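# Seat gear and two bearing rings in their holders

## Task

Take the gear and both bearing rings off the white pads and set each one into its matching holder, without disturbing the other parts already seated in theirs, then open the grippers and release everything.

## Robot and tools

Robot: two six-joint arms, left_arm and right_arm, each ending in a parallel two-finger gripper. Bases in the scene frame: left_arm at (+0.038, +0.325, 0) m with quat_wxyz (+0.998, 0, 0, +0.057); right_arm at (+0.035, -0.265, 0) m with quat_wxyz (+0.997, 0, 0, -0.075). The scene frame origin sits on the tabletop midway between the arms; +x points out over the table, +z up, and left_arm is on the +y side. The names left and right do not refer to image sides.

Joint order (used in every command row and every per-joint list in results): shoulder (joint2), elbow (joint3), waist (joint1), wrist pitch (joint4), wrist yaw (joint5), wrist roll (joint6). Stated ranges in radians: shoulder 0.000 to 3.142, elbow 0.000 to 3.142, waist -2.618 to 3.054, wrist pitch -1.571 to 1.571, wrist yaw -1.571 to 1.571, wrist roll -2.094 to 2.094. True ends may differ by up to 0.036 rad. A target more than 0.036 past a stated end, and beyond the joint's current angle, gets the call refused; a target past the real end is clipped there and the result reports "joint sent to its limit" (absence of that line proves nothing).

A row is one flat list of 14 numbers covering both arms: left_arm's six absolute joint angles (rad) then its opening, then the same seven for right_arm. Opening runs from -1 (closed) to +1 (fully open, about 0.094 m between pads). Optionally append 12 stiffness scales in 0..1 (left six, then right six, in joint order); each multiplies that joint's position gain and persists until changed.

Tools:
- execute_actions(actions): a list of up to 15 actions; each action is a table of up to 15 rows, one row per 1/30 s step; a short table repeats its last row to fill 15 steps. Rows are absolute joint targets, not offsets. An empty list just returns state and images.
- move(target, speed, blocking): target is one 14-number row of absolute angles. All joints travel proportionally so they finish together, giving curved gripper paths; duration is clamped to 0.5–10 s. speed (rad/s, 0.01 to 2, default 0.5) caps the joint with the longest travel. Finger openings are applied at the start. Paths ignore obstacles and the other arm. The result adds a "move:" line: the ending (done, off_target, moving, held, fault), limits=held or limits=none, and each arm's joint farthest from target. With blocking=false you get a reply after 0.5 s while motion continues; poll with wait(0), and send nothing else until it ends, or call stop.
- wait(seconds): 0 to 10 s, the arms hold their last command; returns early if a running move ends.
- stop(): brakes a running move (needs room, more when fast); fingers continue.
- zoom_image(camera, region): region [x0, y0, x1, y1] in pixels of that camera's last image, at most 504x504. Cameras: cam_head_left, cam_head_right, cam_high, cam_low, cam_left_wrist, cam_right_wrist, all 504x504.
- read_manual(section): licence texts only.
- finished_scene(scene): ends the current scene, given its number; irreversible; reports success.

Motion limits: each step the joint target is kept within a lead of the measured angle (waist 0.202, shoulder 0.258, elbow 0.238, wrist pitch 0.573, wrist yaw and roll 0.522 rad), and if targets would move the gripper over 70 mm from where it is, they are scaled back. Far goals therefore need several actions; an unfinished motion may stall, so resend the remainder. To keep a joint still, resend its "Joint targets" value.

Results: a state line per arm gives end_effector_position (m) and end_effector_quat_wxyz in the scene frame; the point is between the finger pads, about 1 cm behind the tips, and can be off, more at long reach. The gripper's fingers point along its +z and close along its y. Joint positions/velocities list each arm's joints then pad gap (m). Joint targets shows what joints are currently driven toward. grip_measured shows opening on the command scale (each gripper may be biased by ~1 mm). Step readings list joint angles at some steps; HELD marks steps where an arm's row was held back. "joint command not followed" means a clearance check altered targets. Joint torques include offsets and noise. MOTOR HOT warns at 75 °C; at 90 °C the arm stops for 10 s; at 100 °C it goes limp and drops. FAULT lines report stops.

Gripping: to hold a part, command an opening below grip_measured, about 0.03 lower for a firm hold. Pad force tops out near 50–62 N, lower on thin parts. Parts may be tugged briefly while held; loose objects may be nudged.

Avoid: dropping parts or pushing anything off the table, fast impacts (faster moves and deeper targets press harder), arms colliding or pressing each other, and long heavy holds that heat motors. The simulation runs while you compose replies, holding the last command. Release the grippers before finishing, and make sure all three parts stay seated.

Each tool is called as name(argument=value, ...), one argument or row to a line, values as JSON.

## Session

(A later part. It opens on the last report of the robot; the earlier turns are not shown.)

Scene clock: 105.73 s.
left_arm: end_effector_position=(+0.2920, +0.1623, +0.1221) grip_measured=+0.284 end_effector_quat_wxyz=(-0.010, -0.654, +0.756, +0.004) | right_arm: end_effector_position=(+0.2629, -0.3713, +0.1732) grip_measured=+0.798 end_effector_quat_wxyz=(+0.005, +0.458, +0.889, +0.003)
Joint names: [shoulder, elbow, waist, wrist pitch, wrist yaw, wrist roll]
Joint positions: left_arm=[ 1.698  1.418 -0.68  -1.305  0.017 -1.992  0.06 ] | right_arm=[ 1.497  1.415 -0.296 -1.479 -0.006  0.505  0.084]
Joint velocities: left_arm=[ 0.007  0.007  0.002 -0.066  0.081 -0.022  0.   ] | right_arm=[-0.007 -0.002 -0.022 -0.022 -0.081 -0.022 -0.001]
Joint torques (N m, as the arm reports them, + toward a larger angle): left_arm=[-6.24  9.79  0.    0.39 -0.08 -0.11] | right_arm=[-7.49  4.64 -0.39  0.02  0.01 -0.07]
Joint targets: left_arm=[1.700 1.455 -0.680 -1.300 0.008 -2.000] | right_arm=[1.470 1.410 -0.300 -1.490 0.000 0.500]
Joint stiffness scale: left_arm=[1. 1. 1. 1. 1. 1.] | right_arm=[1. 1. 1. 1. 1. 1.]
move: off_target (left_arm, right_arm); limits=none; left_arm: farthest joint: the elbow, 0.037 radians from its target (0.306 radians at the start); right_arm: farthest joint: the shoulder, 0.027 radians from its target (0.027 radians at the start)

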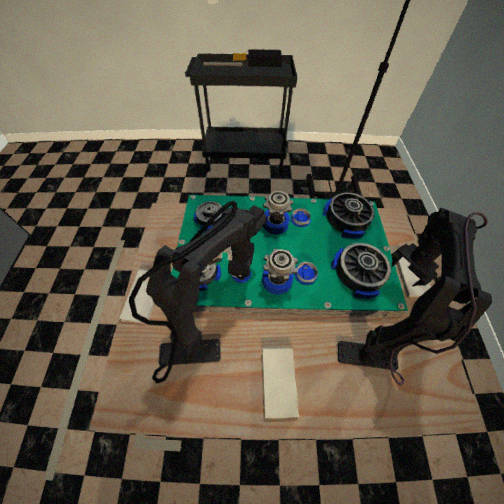

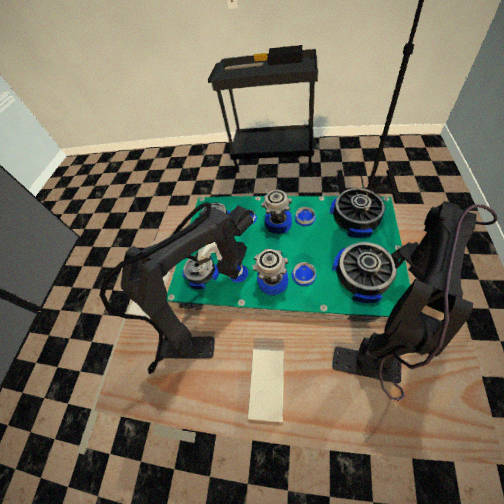

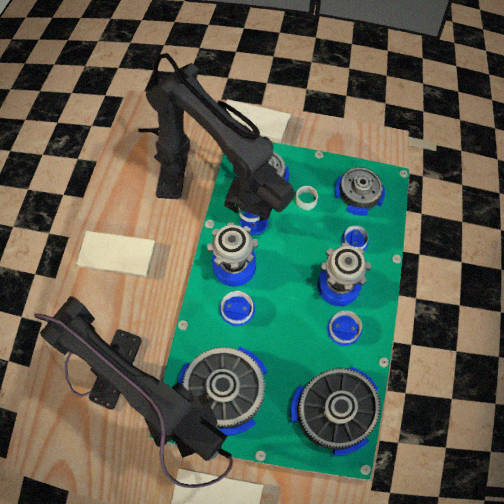

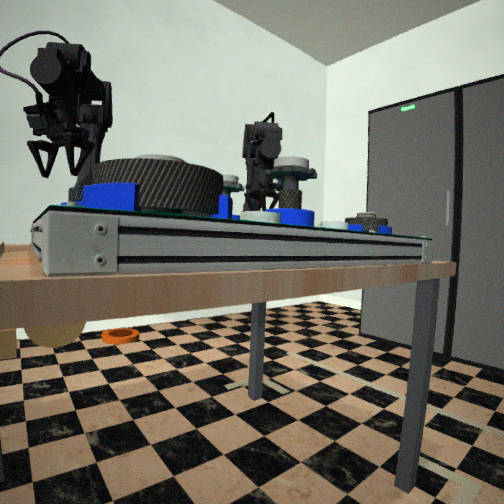

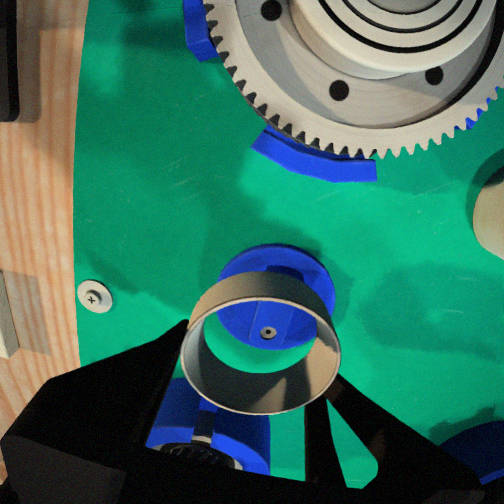

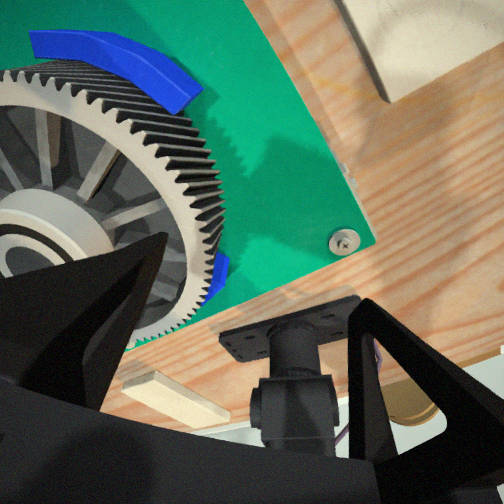

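move(
  target=[1.742,1.372,-0.66,-1.21,0.008,-2.0,0.26,1.47,1.41,-0.3,-1.49,0,0.5,0.8],
  speed=0.12,
)

zoom_image(
  camera="cam_left_wrist",
  region=[160,230,360,430],
)

Scene clock: 108.10 s.
left_arm: end_effector_position=(+0.3046, +0.1581, +0.1015) grip_measured=+0.284 end_effector_quat_wxyz=(-0.008, -0.659, +0.753, -0.002) | right_arm: end_effector_position=(+0.2629, -0.3713, +0.1732) grip_measured=+0.798 end_effector_quat_wxyz=(+0.005, +0.458, +0.889, +0.003)
Joint names: [shoulder, elbow, waist, wrist pitch, wrist yaw, wrist roll]
Joint positions: left_arm=[ 1.74   1.384 -0.669 -1.216  0.017 -1.992  0.06 ] | right_arm=[ 1.497  1.415 -0.296 -1.479 -0.006  0.505  0.084]
Joint velocities: left_arm=[-0.007  0.007 -0.017 -0.095  0.066  0.066  0.001] | right_arm=[-0.007  0.022 -0.017 -0.095 -0.037 -0.066  0.   ]
Joint torques (N m, as the arm reports them, + toward a larger angle): left_arm=[-6.51  5.44  0.78  0.41 -0.11 -0.12] | right_arm=[-7.55  4.67 -0.37  0.01  0.02 -0.09]
Joint targets: left_arm=[1.742 1.372 -0.660 -1.210 0.008 -2.000] | right_arm=[1.470 1.410 -0.300 -1.490 -0.000 0.500]
Joint stiffness scale: left_arm=[1. 1. 1. 1. 1. 1.] | right_arm=[1. 1. 1. 1. 1. 1.]
move: off_target (right_arm); limits=none; left_arm: farthest joint: the elbow, 0.012 radians from its target (0.046 radians at the start); right_arm: farthest joint: the shoulder, 0.027 radians from its target (0.027 radians at the start)

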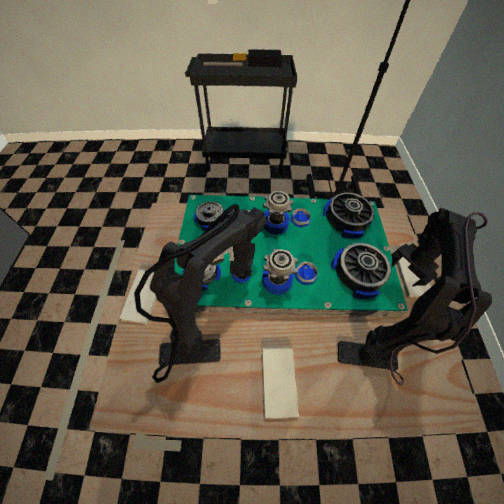

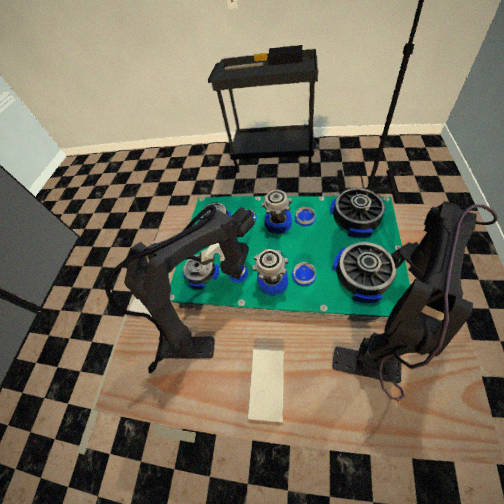

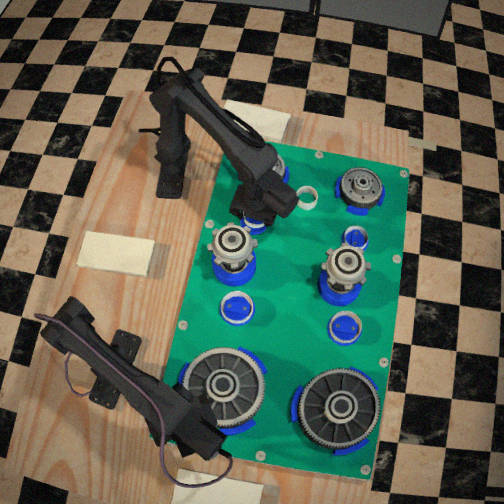

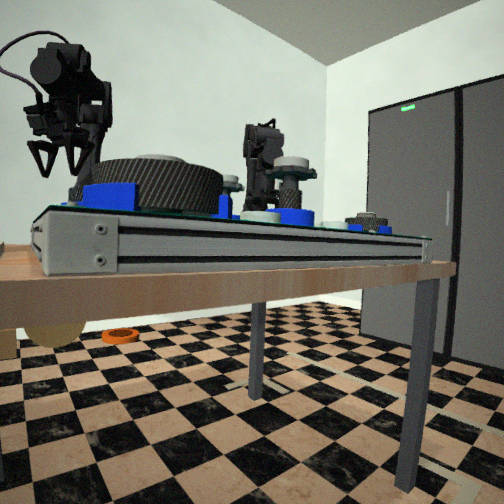

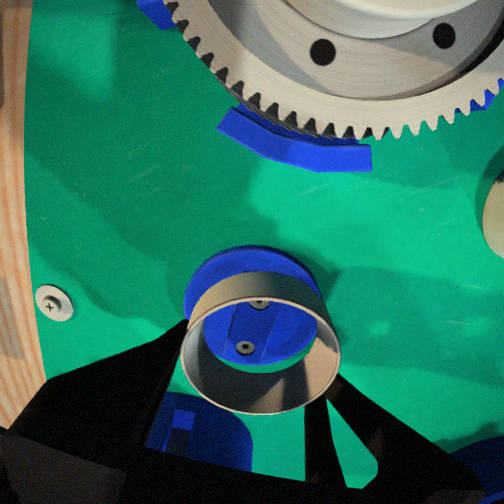

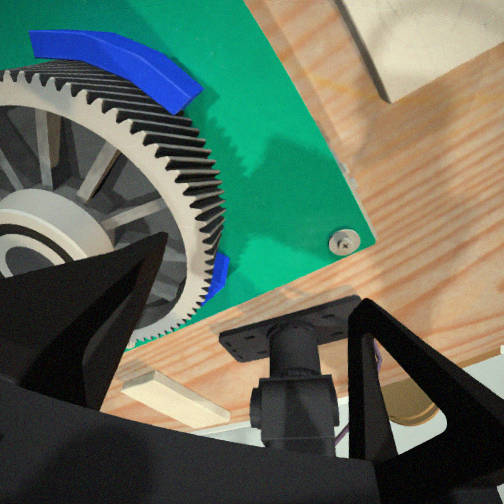

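Region (160, 230, 360, 430) of cam_left_wrist's 504x504 image, scaled by 2.520, with more detail than that image has.

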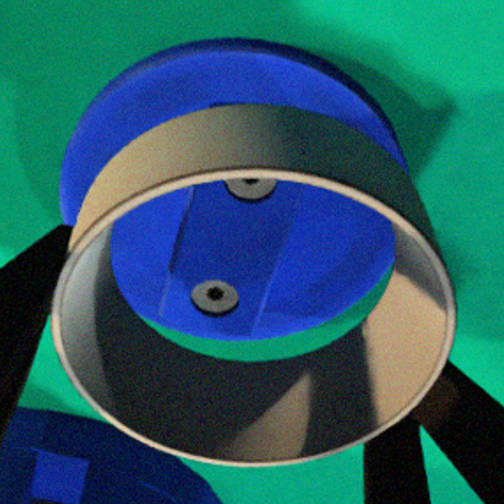

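move(
  target=[1.713,1.347,-0.687,-1.192,0.008,-2.0,0.26,1.47,1.41,-0.3,-1.49,0,0.5,0.8],
  speed=0.05,
)

zoom_image(
  camera="cam_left_wrist",
  region=[160,230,360,430],
)

Scene clock: 112.10 s.
left_arm: end_effector_position=(+0.3012, +0.1570, +0.0953) grip_measured=+0.284 end_effector_quat_wxyz=(-0.009, -0.655, +0.755, +0.001) | right_arm: end_effector_position=(+0.2629, -0.3713, +0.1732) grip_measured=+0.798 end_effector_quat_wxyz=(+0.005, +0.458, +0.889, +0.003)
Joint names: [shoulder, elbow, waist, wrist pitch, wrist yaw, wrist roll]
Joint positions: left_arm=[ 1.74   1.36  -0.678 -1.197  0.017 -1.992  0.06 ] | right_arm=[ 1.497  1.415 -0.296 -1.479 -0.006  0.505  0.084]
Joint velocities: left_arm=[-0.017 -0.007 -0.007 -0.051 -0.007 -0.022  0.   ] | right_arm=[-0.002  0.007  0.012 -0.022 -0.022 -0.11   0.001]
Joint torques (N m, as the arm reports them, + toward a larger angle): left_arm=[-8.63  5.33 -0.63  0.36 -0.09 -0.13] | right_arm=[-7.48  4.65 -0.4   0.02  0.02 -0.08]
Joint targets: left_arm=[1.713 1.347 -0.687 -1.192 0.008 -2.000] | right_arm=[1.470 1.410 -0.300 -1.490 0.000 0.500]
Joint stiffness scale: left_arm=[1. 1. 1. 1. 1. 1.] | right_arm=[1. 1. 1. 1. 1. 1.]
move: off_target (left_arm, right_arm); limits=none; left_arm: farthest joint: the shoulder, 0.027 radians from its target (0.027 radians at the start); right_arm: farthest joint: the shoulder, 0.027 radians from its target (0.027 radians at the start)

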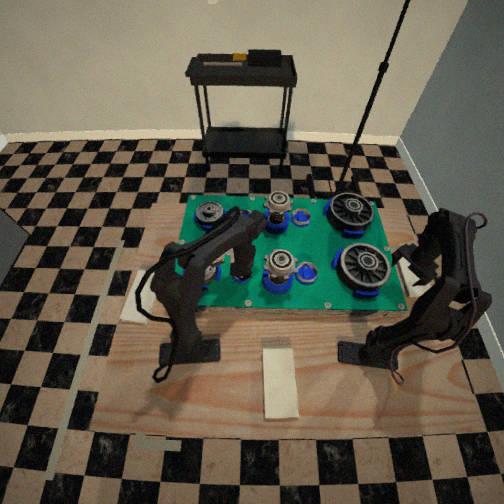

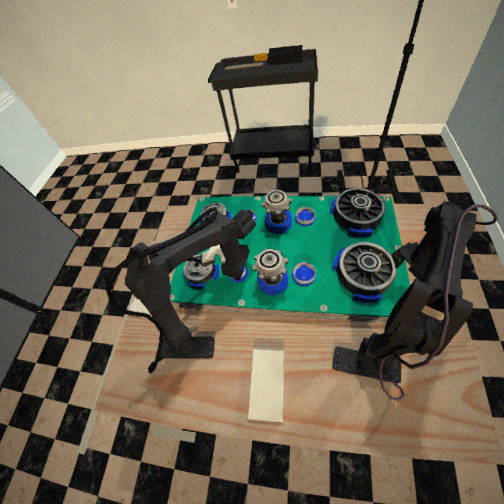

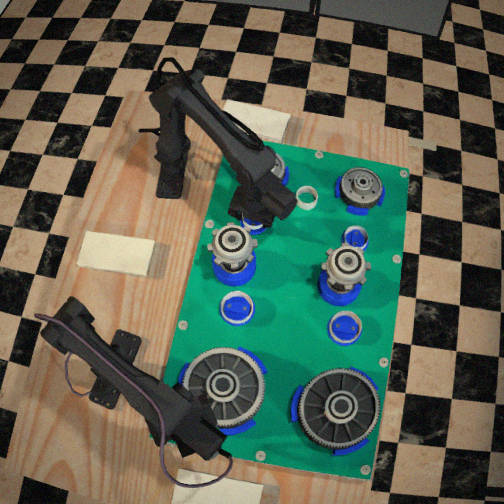

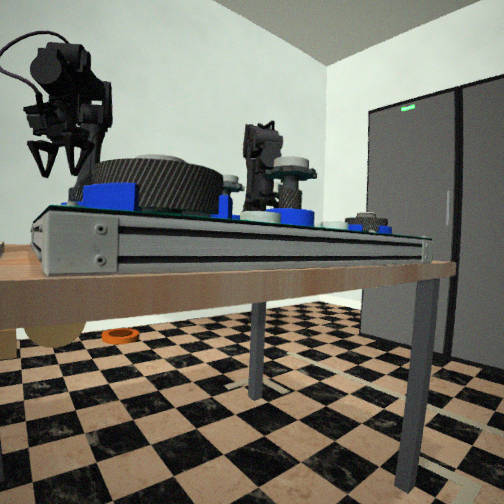

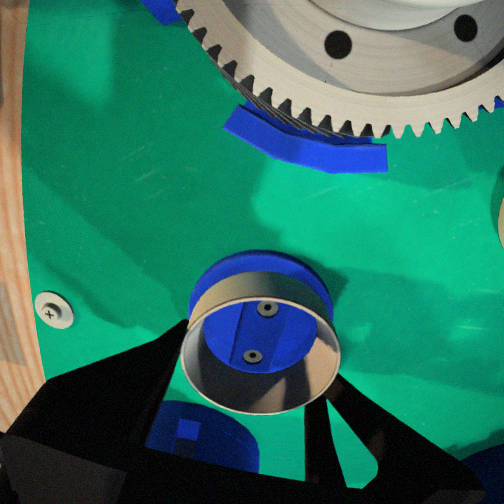

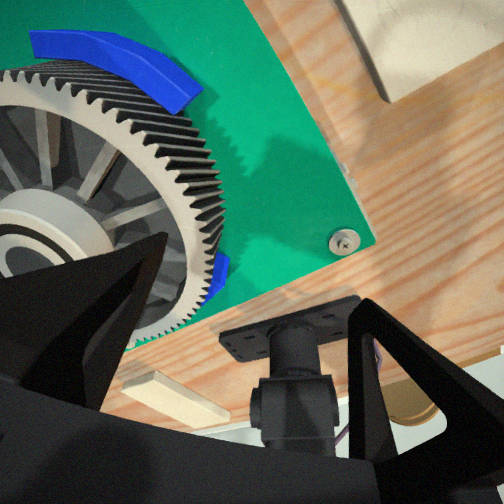

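Region (160, 230, 360, 430) of cam_left_wrist's 504x504 image, scaled by 2.520, with more detail than that image has.

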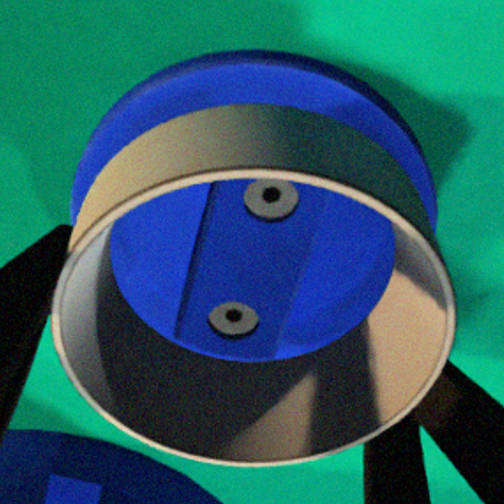

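move(
  target=[1.73,1.328,-0.687,-1.168,0.008,-2.0,0.26,1.47,1.41,-0.3,-1.49,0,0.5,0.8],
  speed=0.04,
)

zoom_image(
  camera="cam_left_wrist",
  region=[160,230,360,430],
)

Scene clock: 113.47 s.
left_arm: end_effector_position=(+0.3014, +0.1560, +0.0907) grip_measured=+0.284 end_effector_quat_wxyz=(-0.009, -0.655, +0.756, -0.002) | right_arm: end_effector_position=(+0.2629, -0.3713, +0.1732) grip_measured=+0.798 end_effector_quat_wxyz=(+0.005, +0.458, +0.889, +0.003)
Joint names: [shoulder, elbow, waist, wrist pitch, wrist yaw, wrist roll]
Joint positions: left_arm=[ 1.74   1.341 -0.679 -1.173  0.019 -1.992  0.06 ] | right_arm=[ 1.497  1.415 -0.296 -1.479 -0.006  0.505  0.084]
Joint velocities: left_arm=[-0.012  0.002 -0.007 -0.022 -0.11   0.007 -0.001] | right_arm=[ 0.002  0.002  0.002  0.051  0.007 -0.051 -0.001]
Joint torques (N m, as the arm reports them, + toward a larger angle): left_arm=[-7.4   5.27 -0.56  0.41 -0.12 -0.1 ] | right_arm=[-7.41  4.65 -0.32  0.02  0.02 -0.08]
Joint targets: left_arm=[1.730 1.328 -0.687 -1.168 0.008 -2.000] | right_arm=[1.470 1.410 -0.300 -1.490 -0.000 0.500]
Joint stiffness scale: left_arm=[1. 1. 1. 1. 1. 1.] | right_arm=[1. 1. 1. 1. 1. 1.]
move: off_target (right_arm); limits=none; left_arm: farthest joint: the elbow, 0.013 radians from its target (0.032 radians at the start); right_arm: farthest joint: the shoulder, 0.027 radians from its target (0.027 radians at the start)

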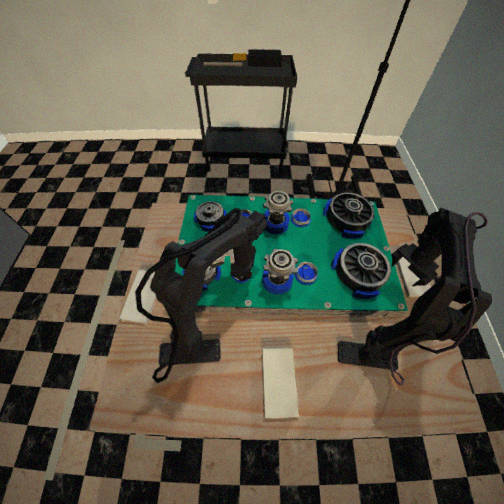

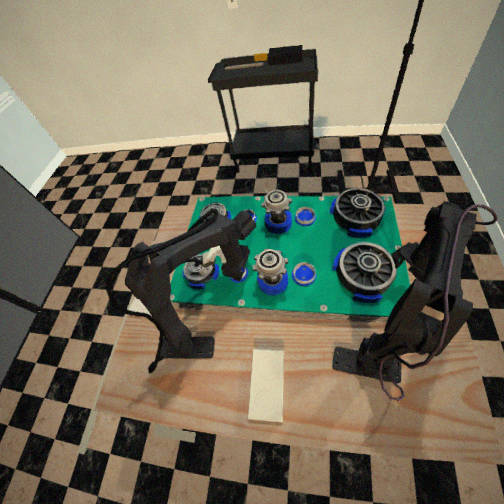

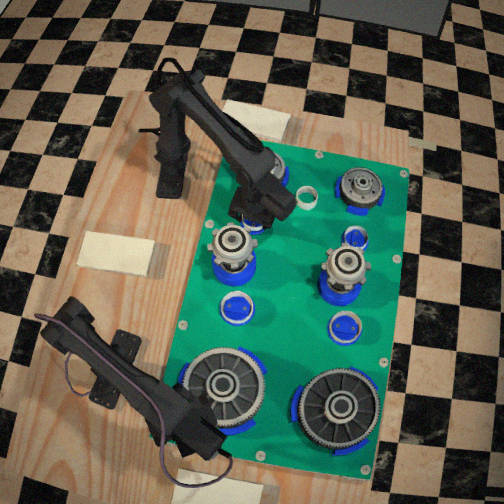

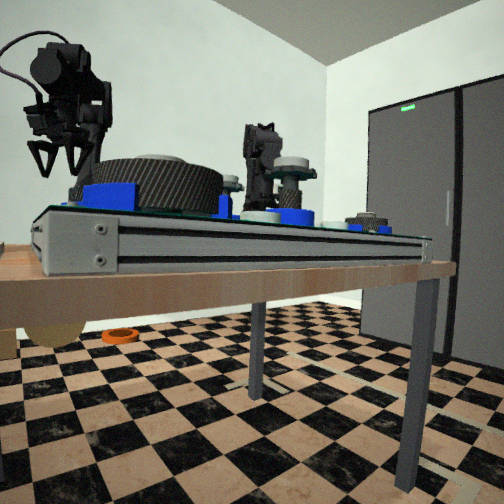

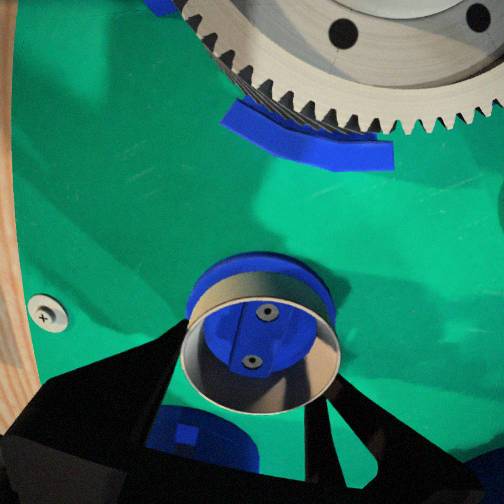

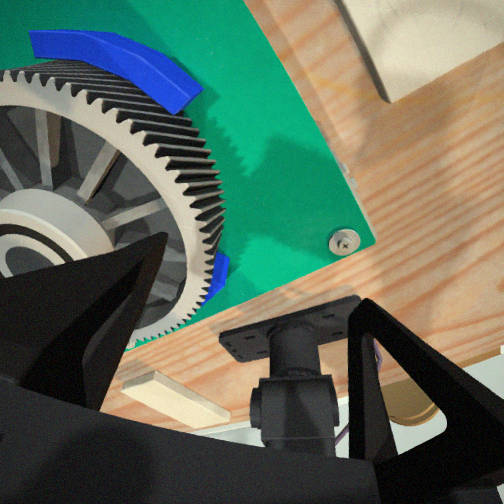

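Region (160, 230, 360, 430) of cam_left_wrist's 504x504 image, scaled by 2.520, with more detail than that image has.

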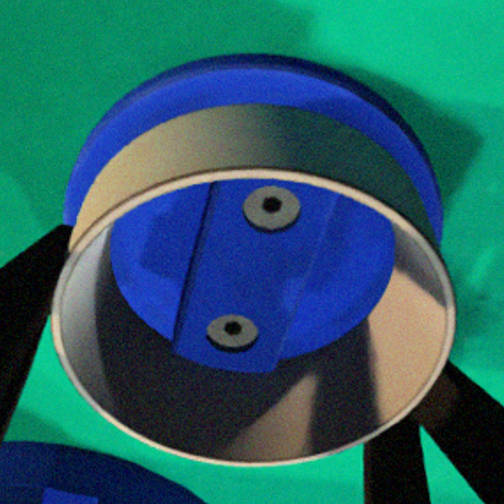

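Bar is inside. Continue down.

move(
  target=[1.73,1.298,-0.687,-1.145,0.008,-2.0,0.26,1.47,1.41,-0.3,-1.49,0,0.5,0.8],
  speed=0.04,
)

Scene clock: 114.93 s.
left_arm: end_effector_position=(+0.3011, +0.1560, +0.0849) grip_measured=+0.284 end_effector_quat_wxyz=(-0.009, -0.655, +0.756, -0.004) | right_arm: end_effector_position=(+0.2629, -0.3713, +0.1732) grip_measured=+0.798 end_effector_quat_wxyz=(+0.005, +0.458, +0.889, +0.003)
Joint names: [shoulder, elbow, waist, wrist pitch, wrist yaw, wrist roll]
Joint positions: left_arm=[ 1.74   1.318 -0.679 -1.147  0.02  -1.992  0.06 ] | right_arm=[ 1.497  1.415 -0.296 -1.479 -0.006  0.505  0.084]
Joint velocities: left_arm=[-0.002 -0.007 -0.007 -0.066 -0.066  0.095 -0.   ] | right_arm=[-0.007  0.012 -0.002 -0.037  0.051 -0.022 -0.001]
Joint torques (N m, as the arm reports them, + toward a larger angle): left_arm=[-7.34  4.63 -0.55  0.38 -0.13 -0.1 ] | right_arm=[-7.53  4.63 -0.37  0.03  0.02 -0.07]
Joint targets: left_arm=[1.730 1.298 -0.687 -1.145 0.008 -2.000] | right_arm=[1.470 1.410 -0.300 -1.490 -0.000 0.500]
Joint stiffness scale: left_arm=[1. 1. 1. 1. 1. 1.] | right_arm=[1. 1. 1. 1. 1. 1.]
move: off_target (right_arm); limits=none; left_arm: farthest joint: the elbow, 0.020 radians from its target (0.043 radians at the start); right_arm: farthest joint: the shoulder, 0.027 radians from its target (0.027 radians at the start)

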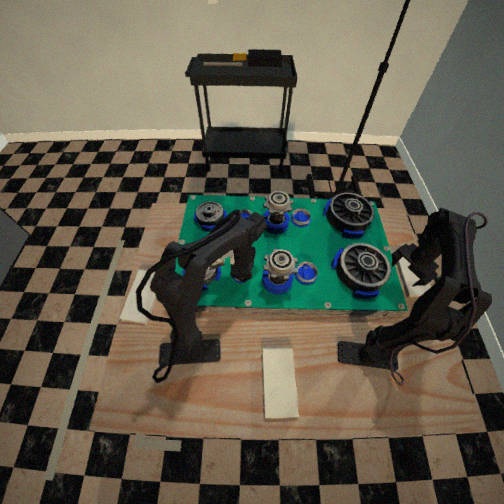

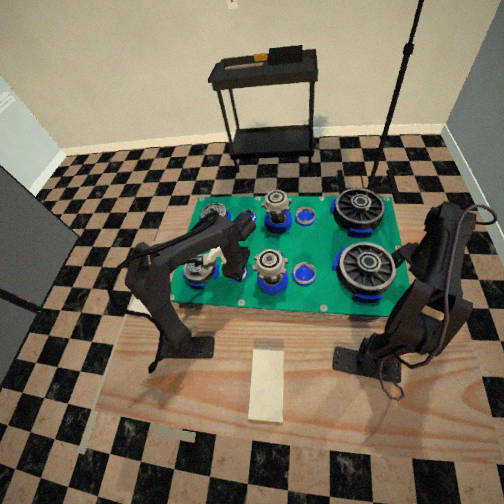

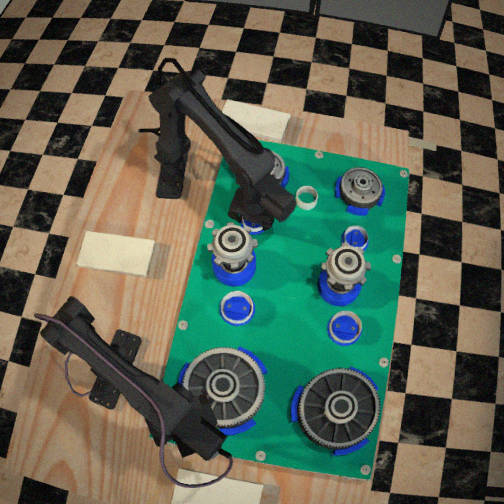

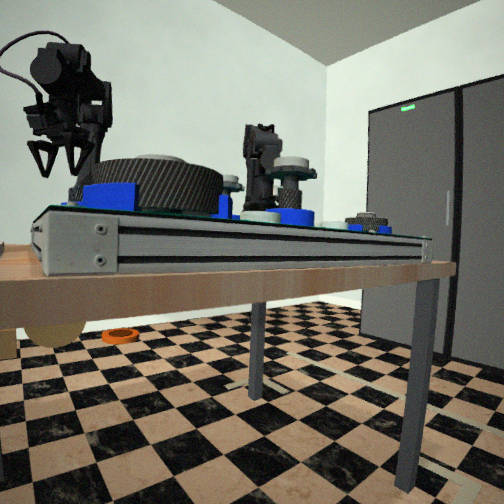

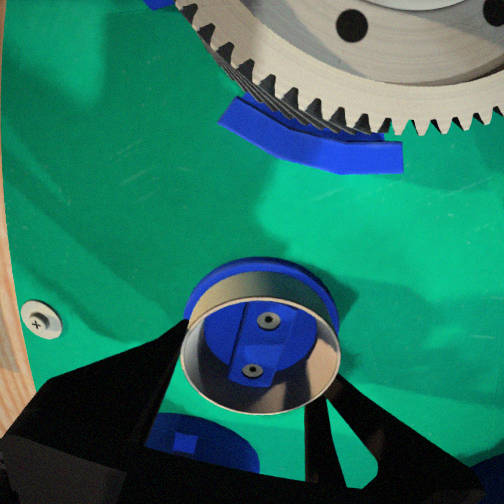

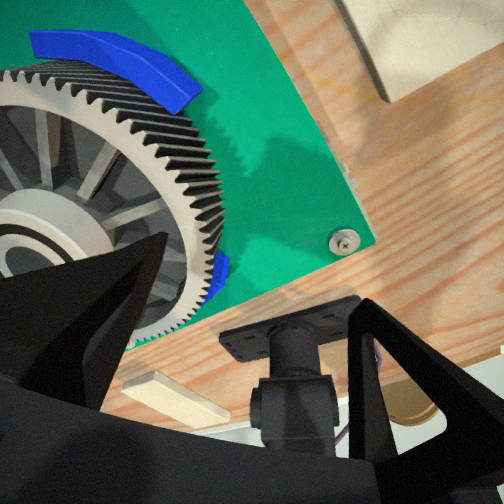

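Seated. Release and lift.

execute_actions(
  actions=[
    [[1.73,1.315,-0.683,-1.15,0.008,-2.0,0.6,1.47,1.41,-0.3,-1.49,0,0.5,0.8]],
  ],
)

move(
  target=[1.73,1.53,-0.683,-1.335,0.008,-2.0,0.6,1.47,1.41,-0.3,-1.49,0,0.5,0.8],
  speed=0.3,
)

Scene clock: 115.67 s.
left_arm: end_effector_position=(+0.3011, +0.1561, +0.0849) grip_measured=+0.598 end_effector_quat_wxyz=(-0.009, -0.655, +0.756, -0.004) | right_arm: end_effector_position=(+0.2629, -0.3713, +0.1732) grip_measured=+0.798 end_effector_quat_wxyz=(+0.005, +0.458, +0.889, +0.003)
Joint names: [shoulder, elbow, waist, wrist pitch, wrist yaw, wrist roll]
Joint positions: left_arm=[ 1.74   1.318 -0.679 -1.147  0.02  -1.992  0.075] | right_arm=[ 1.497  1.415 -0.296 -1.479 -0.006  0.505  0.084]
Joint velocities: left_arm=[-0.002  0.012  0.002  0.051 -0.022 -0.037 -0.001] | right_arm=[-0.002  0.012 -0.017  0.051  0.051 -0.022 -0.001]
Joint torques (N m, as the arm reports them, + toward a larger angle): left_arm=[-7.26  6.21 -0.22  0.31 -0.11 -0.11] | right_arm=[-7.55  4.68 -0.37  0.01  0.01 -0.09]
Joint targets: left_arm=[1.730 1.315 -0.683 -1.150 0.008 -2.000] | right_arm=[1.470 1.410 -0.300 -1.490 0.000 0.500]
Joint stiffness scale: left_arm=[1. 1. 1. 1. 1. 1.] | right_arm=[1. 1. 1. 1. 1. 1.]
Step readings (joint positions):
0: left_arm=[1.740 1.318 -0.679 -1.147 0.020 -1.992] | right_arm=[1.497 1.415 -0.296 -1.479 -0.006 0.505]
1: left_arm=[1.740 1.318 -0.679 -1.147 0.020 -1.992] | right_arm=[1.497 1.415 -0.296 -1.479 -0.006 0.505]
2: left_arm=[1.740 1.318 -0.679 -1.147 0.020 -1.992] | right_arm=[1.497 1.415 -0.296 -1.479 -0.006 0.505]
4: left_arm=[1.740 1.318 -0.679 -1.147 0.020 -1.992] | right_arm=[1.497 1.415 -0.296 -1.479 -0.006 0.505]
8: left_arm=[1.740 1.318 -0.679 -1.147 0.020 -1.992] | right_arm=[1.497 1.415 -0.296 -1.479 -0.006 0.505]
15: Joint positions above

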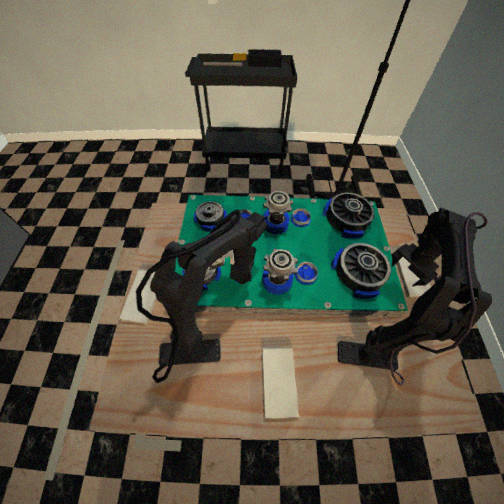

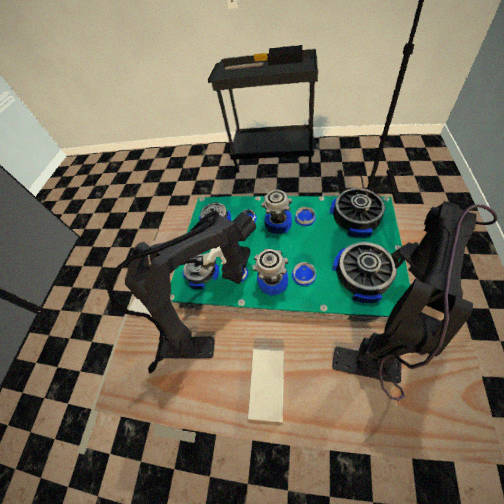

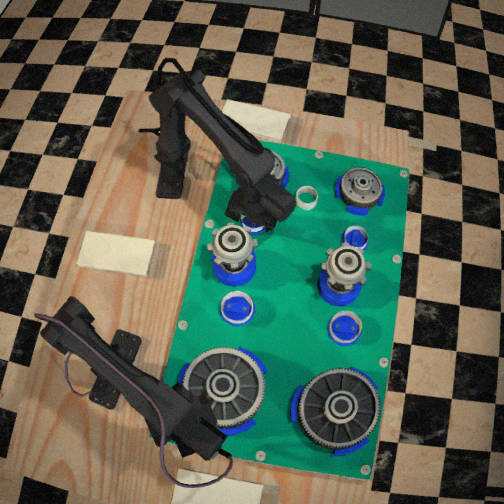

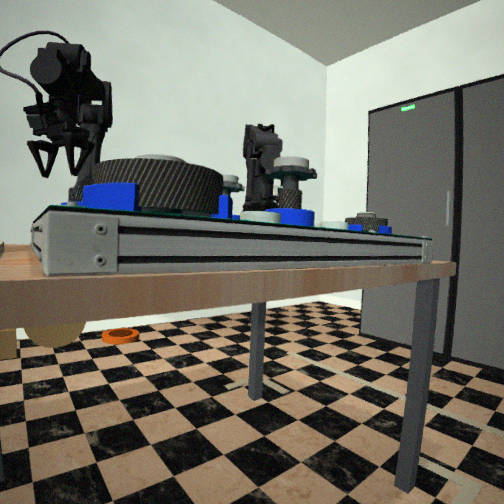

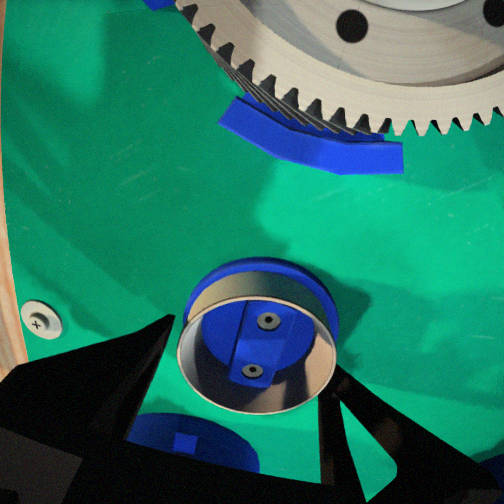

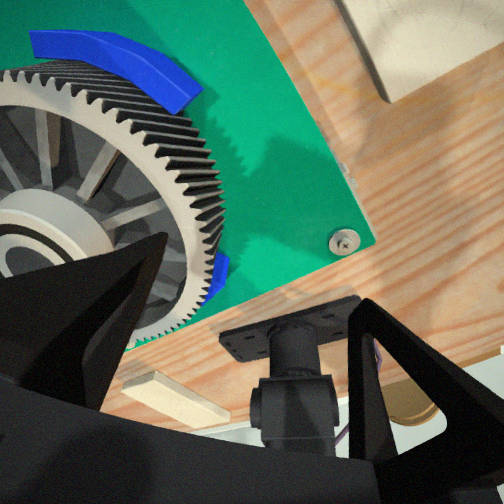

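Scene clock: 117.07 s.
left_arm: end_effector_position=(+0.3077, +0.1519, +0.1303) grip_measured=+0.598 end_effector_quat_wxyz=(-0.007, -0.655, +0.756, -0.011) | right_arm: end_effector_position=(+0.2629, -0.3713, +0.1732) grip_measured=+0.798 end_effector_quat_wxyz=(+0.005, +0.458, +0.889, +0.003)
Joint names: [shoulder, elbow, waist, wrist pitch, wrist yaw, wrist roll]
Joint positions: left_arm=[ 1.74   1.499 -0.679 -1.313  0.02  -1.992  0.075] | right_arm=[ 1.497  1.415 -0.296 -1.479 -0.006  0.505  0.084]
Joint velocities: left_arm=[-0.002 -0.007  0.002  0.051  0.022 -0.095 -0.001] | right_arm=[ 0.002 -0.027 -0.017 -0.007  0.007 -0.007  0.   ]
Joint torques (N m, as the arm reports them, + toward a larger angle): left_arm=[-7.39  9.36 -0.27  0.12 -0.13 -0.11] | right_arm=[-7.5   4.69 -0.36  0.02  0.01 -0.08]
Joint targets: left_arm=[1.730 1.530 -0.683 -1.335 0.008 -2.000] | right_arm=[1.470 1.410 -0.300 -1.490 -0.000 0.500]
Joint stiffness scale: left_arm=[1. 1. 1. 1. 1. 1.] | right_arm=[1. 1. 1. 1. 1. 1.]
move: off_target (left_arm, right_arm); limits=none; left_arm: farthest joint: the elbow, 0.031 radians from its target (0.212 radians at the start); right_arm: farthest joint: the shoulder, 0.027 radians from its target (0.027 radians at the start)

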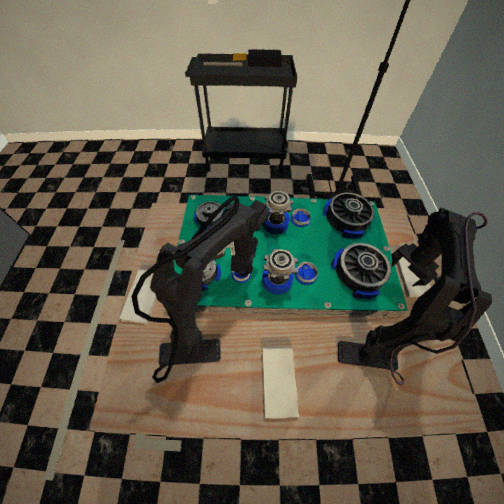

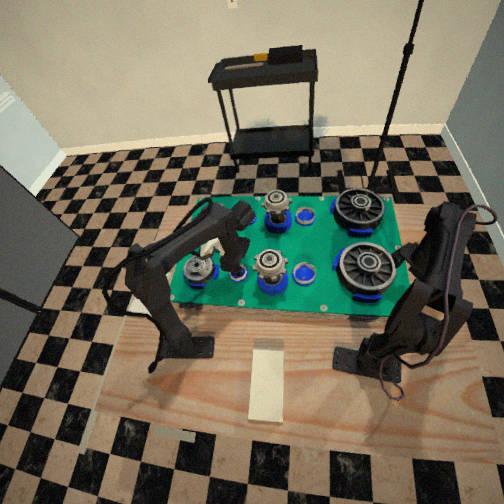

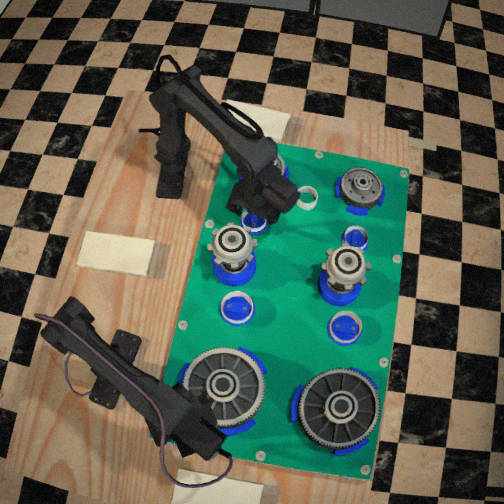

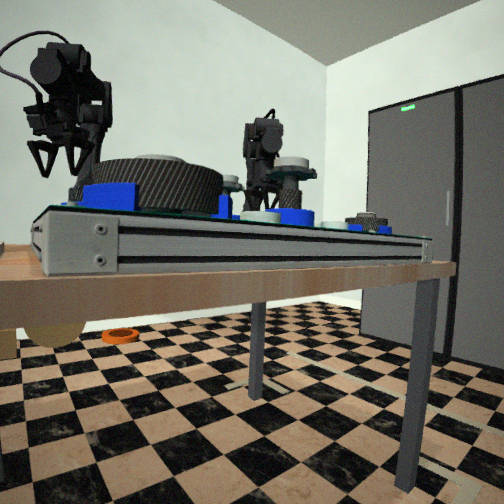

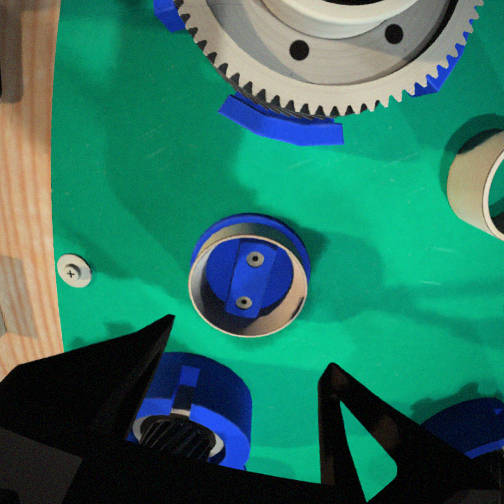

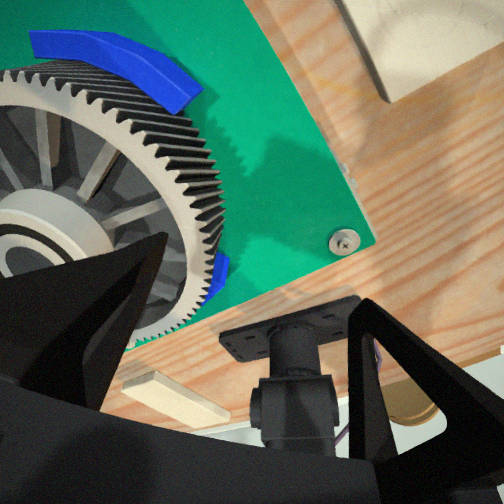

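finished_scene(
  scene=1,
)

The scene is finished: the task was done.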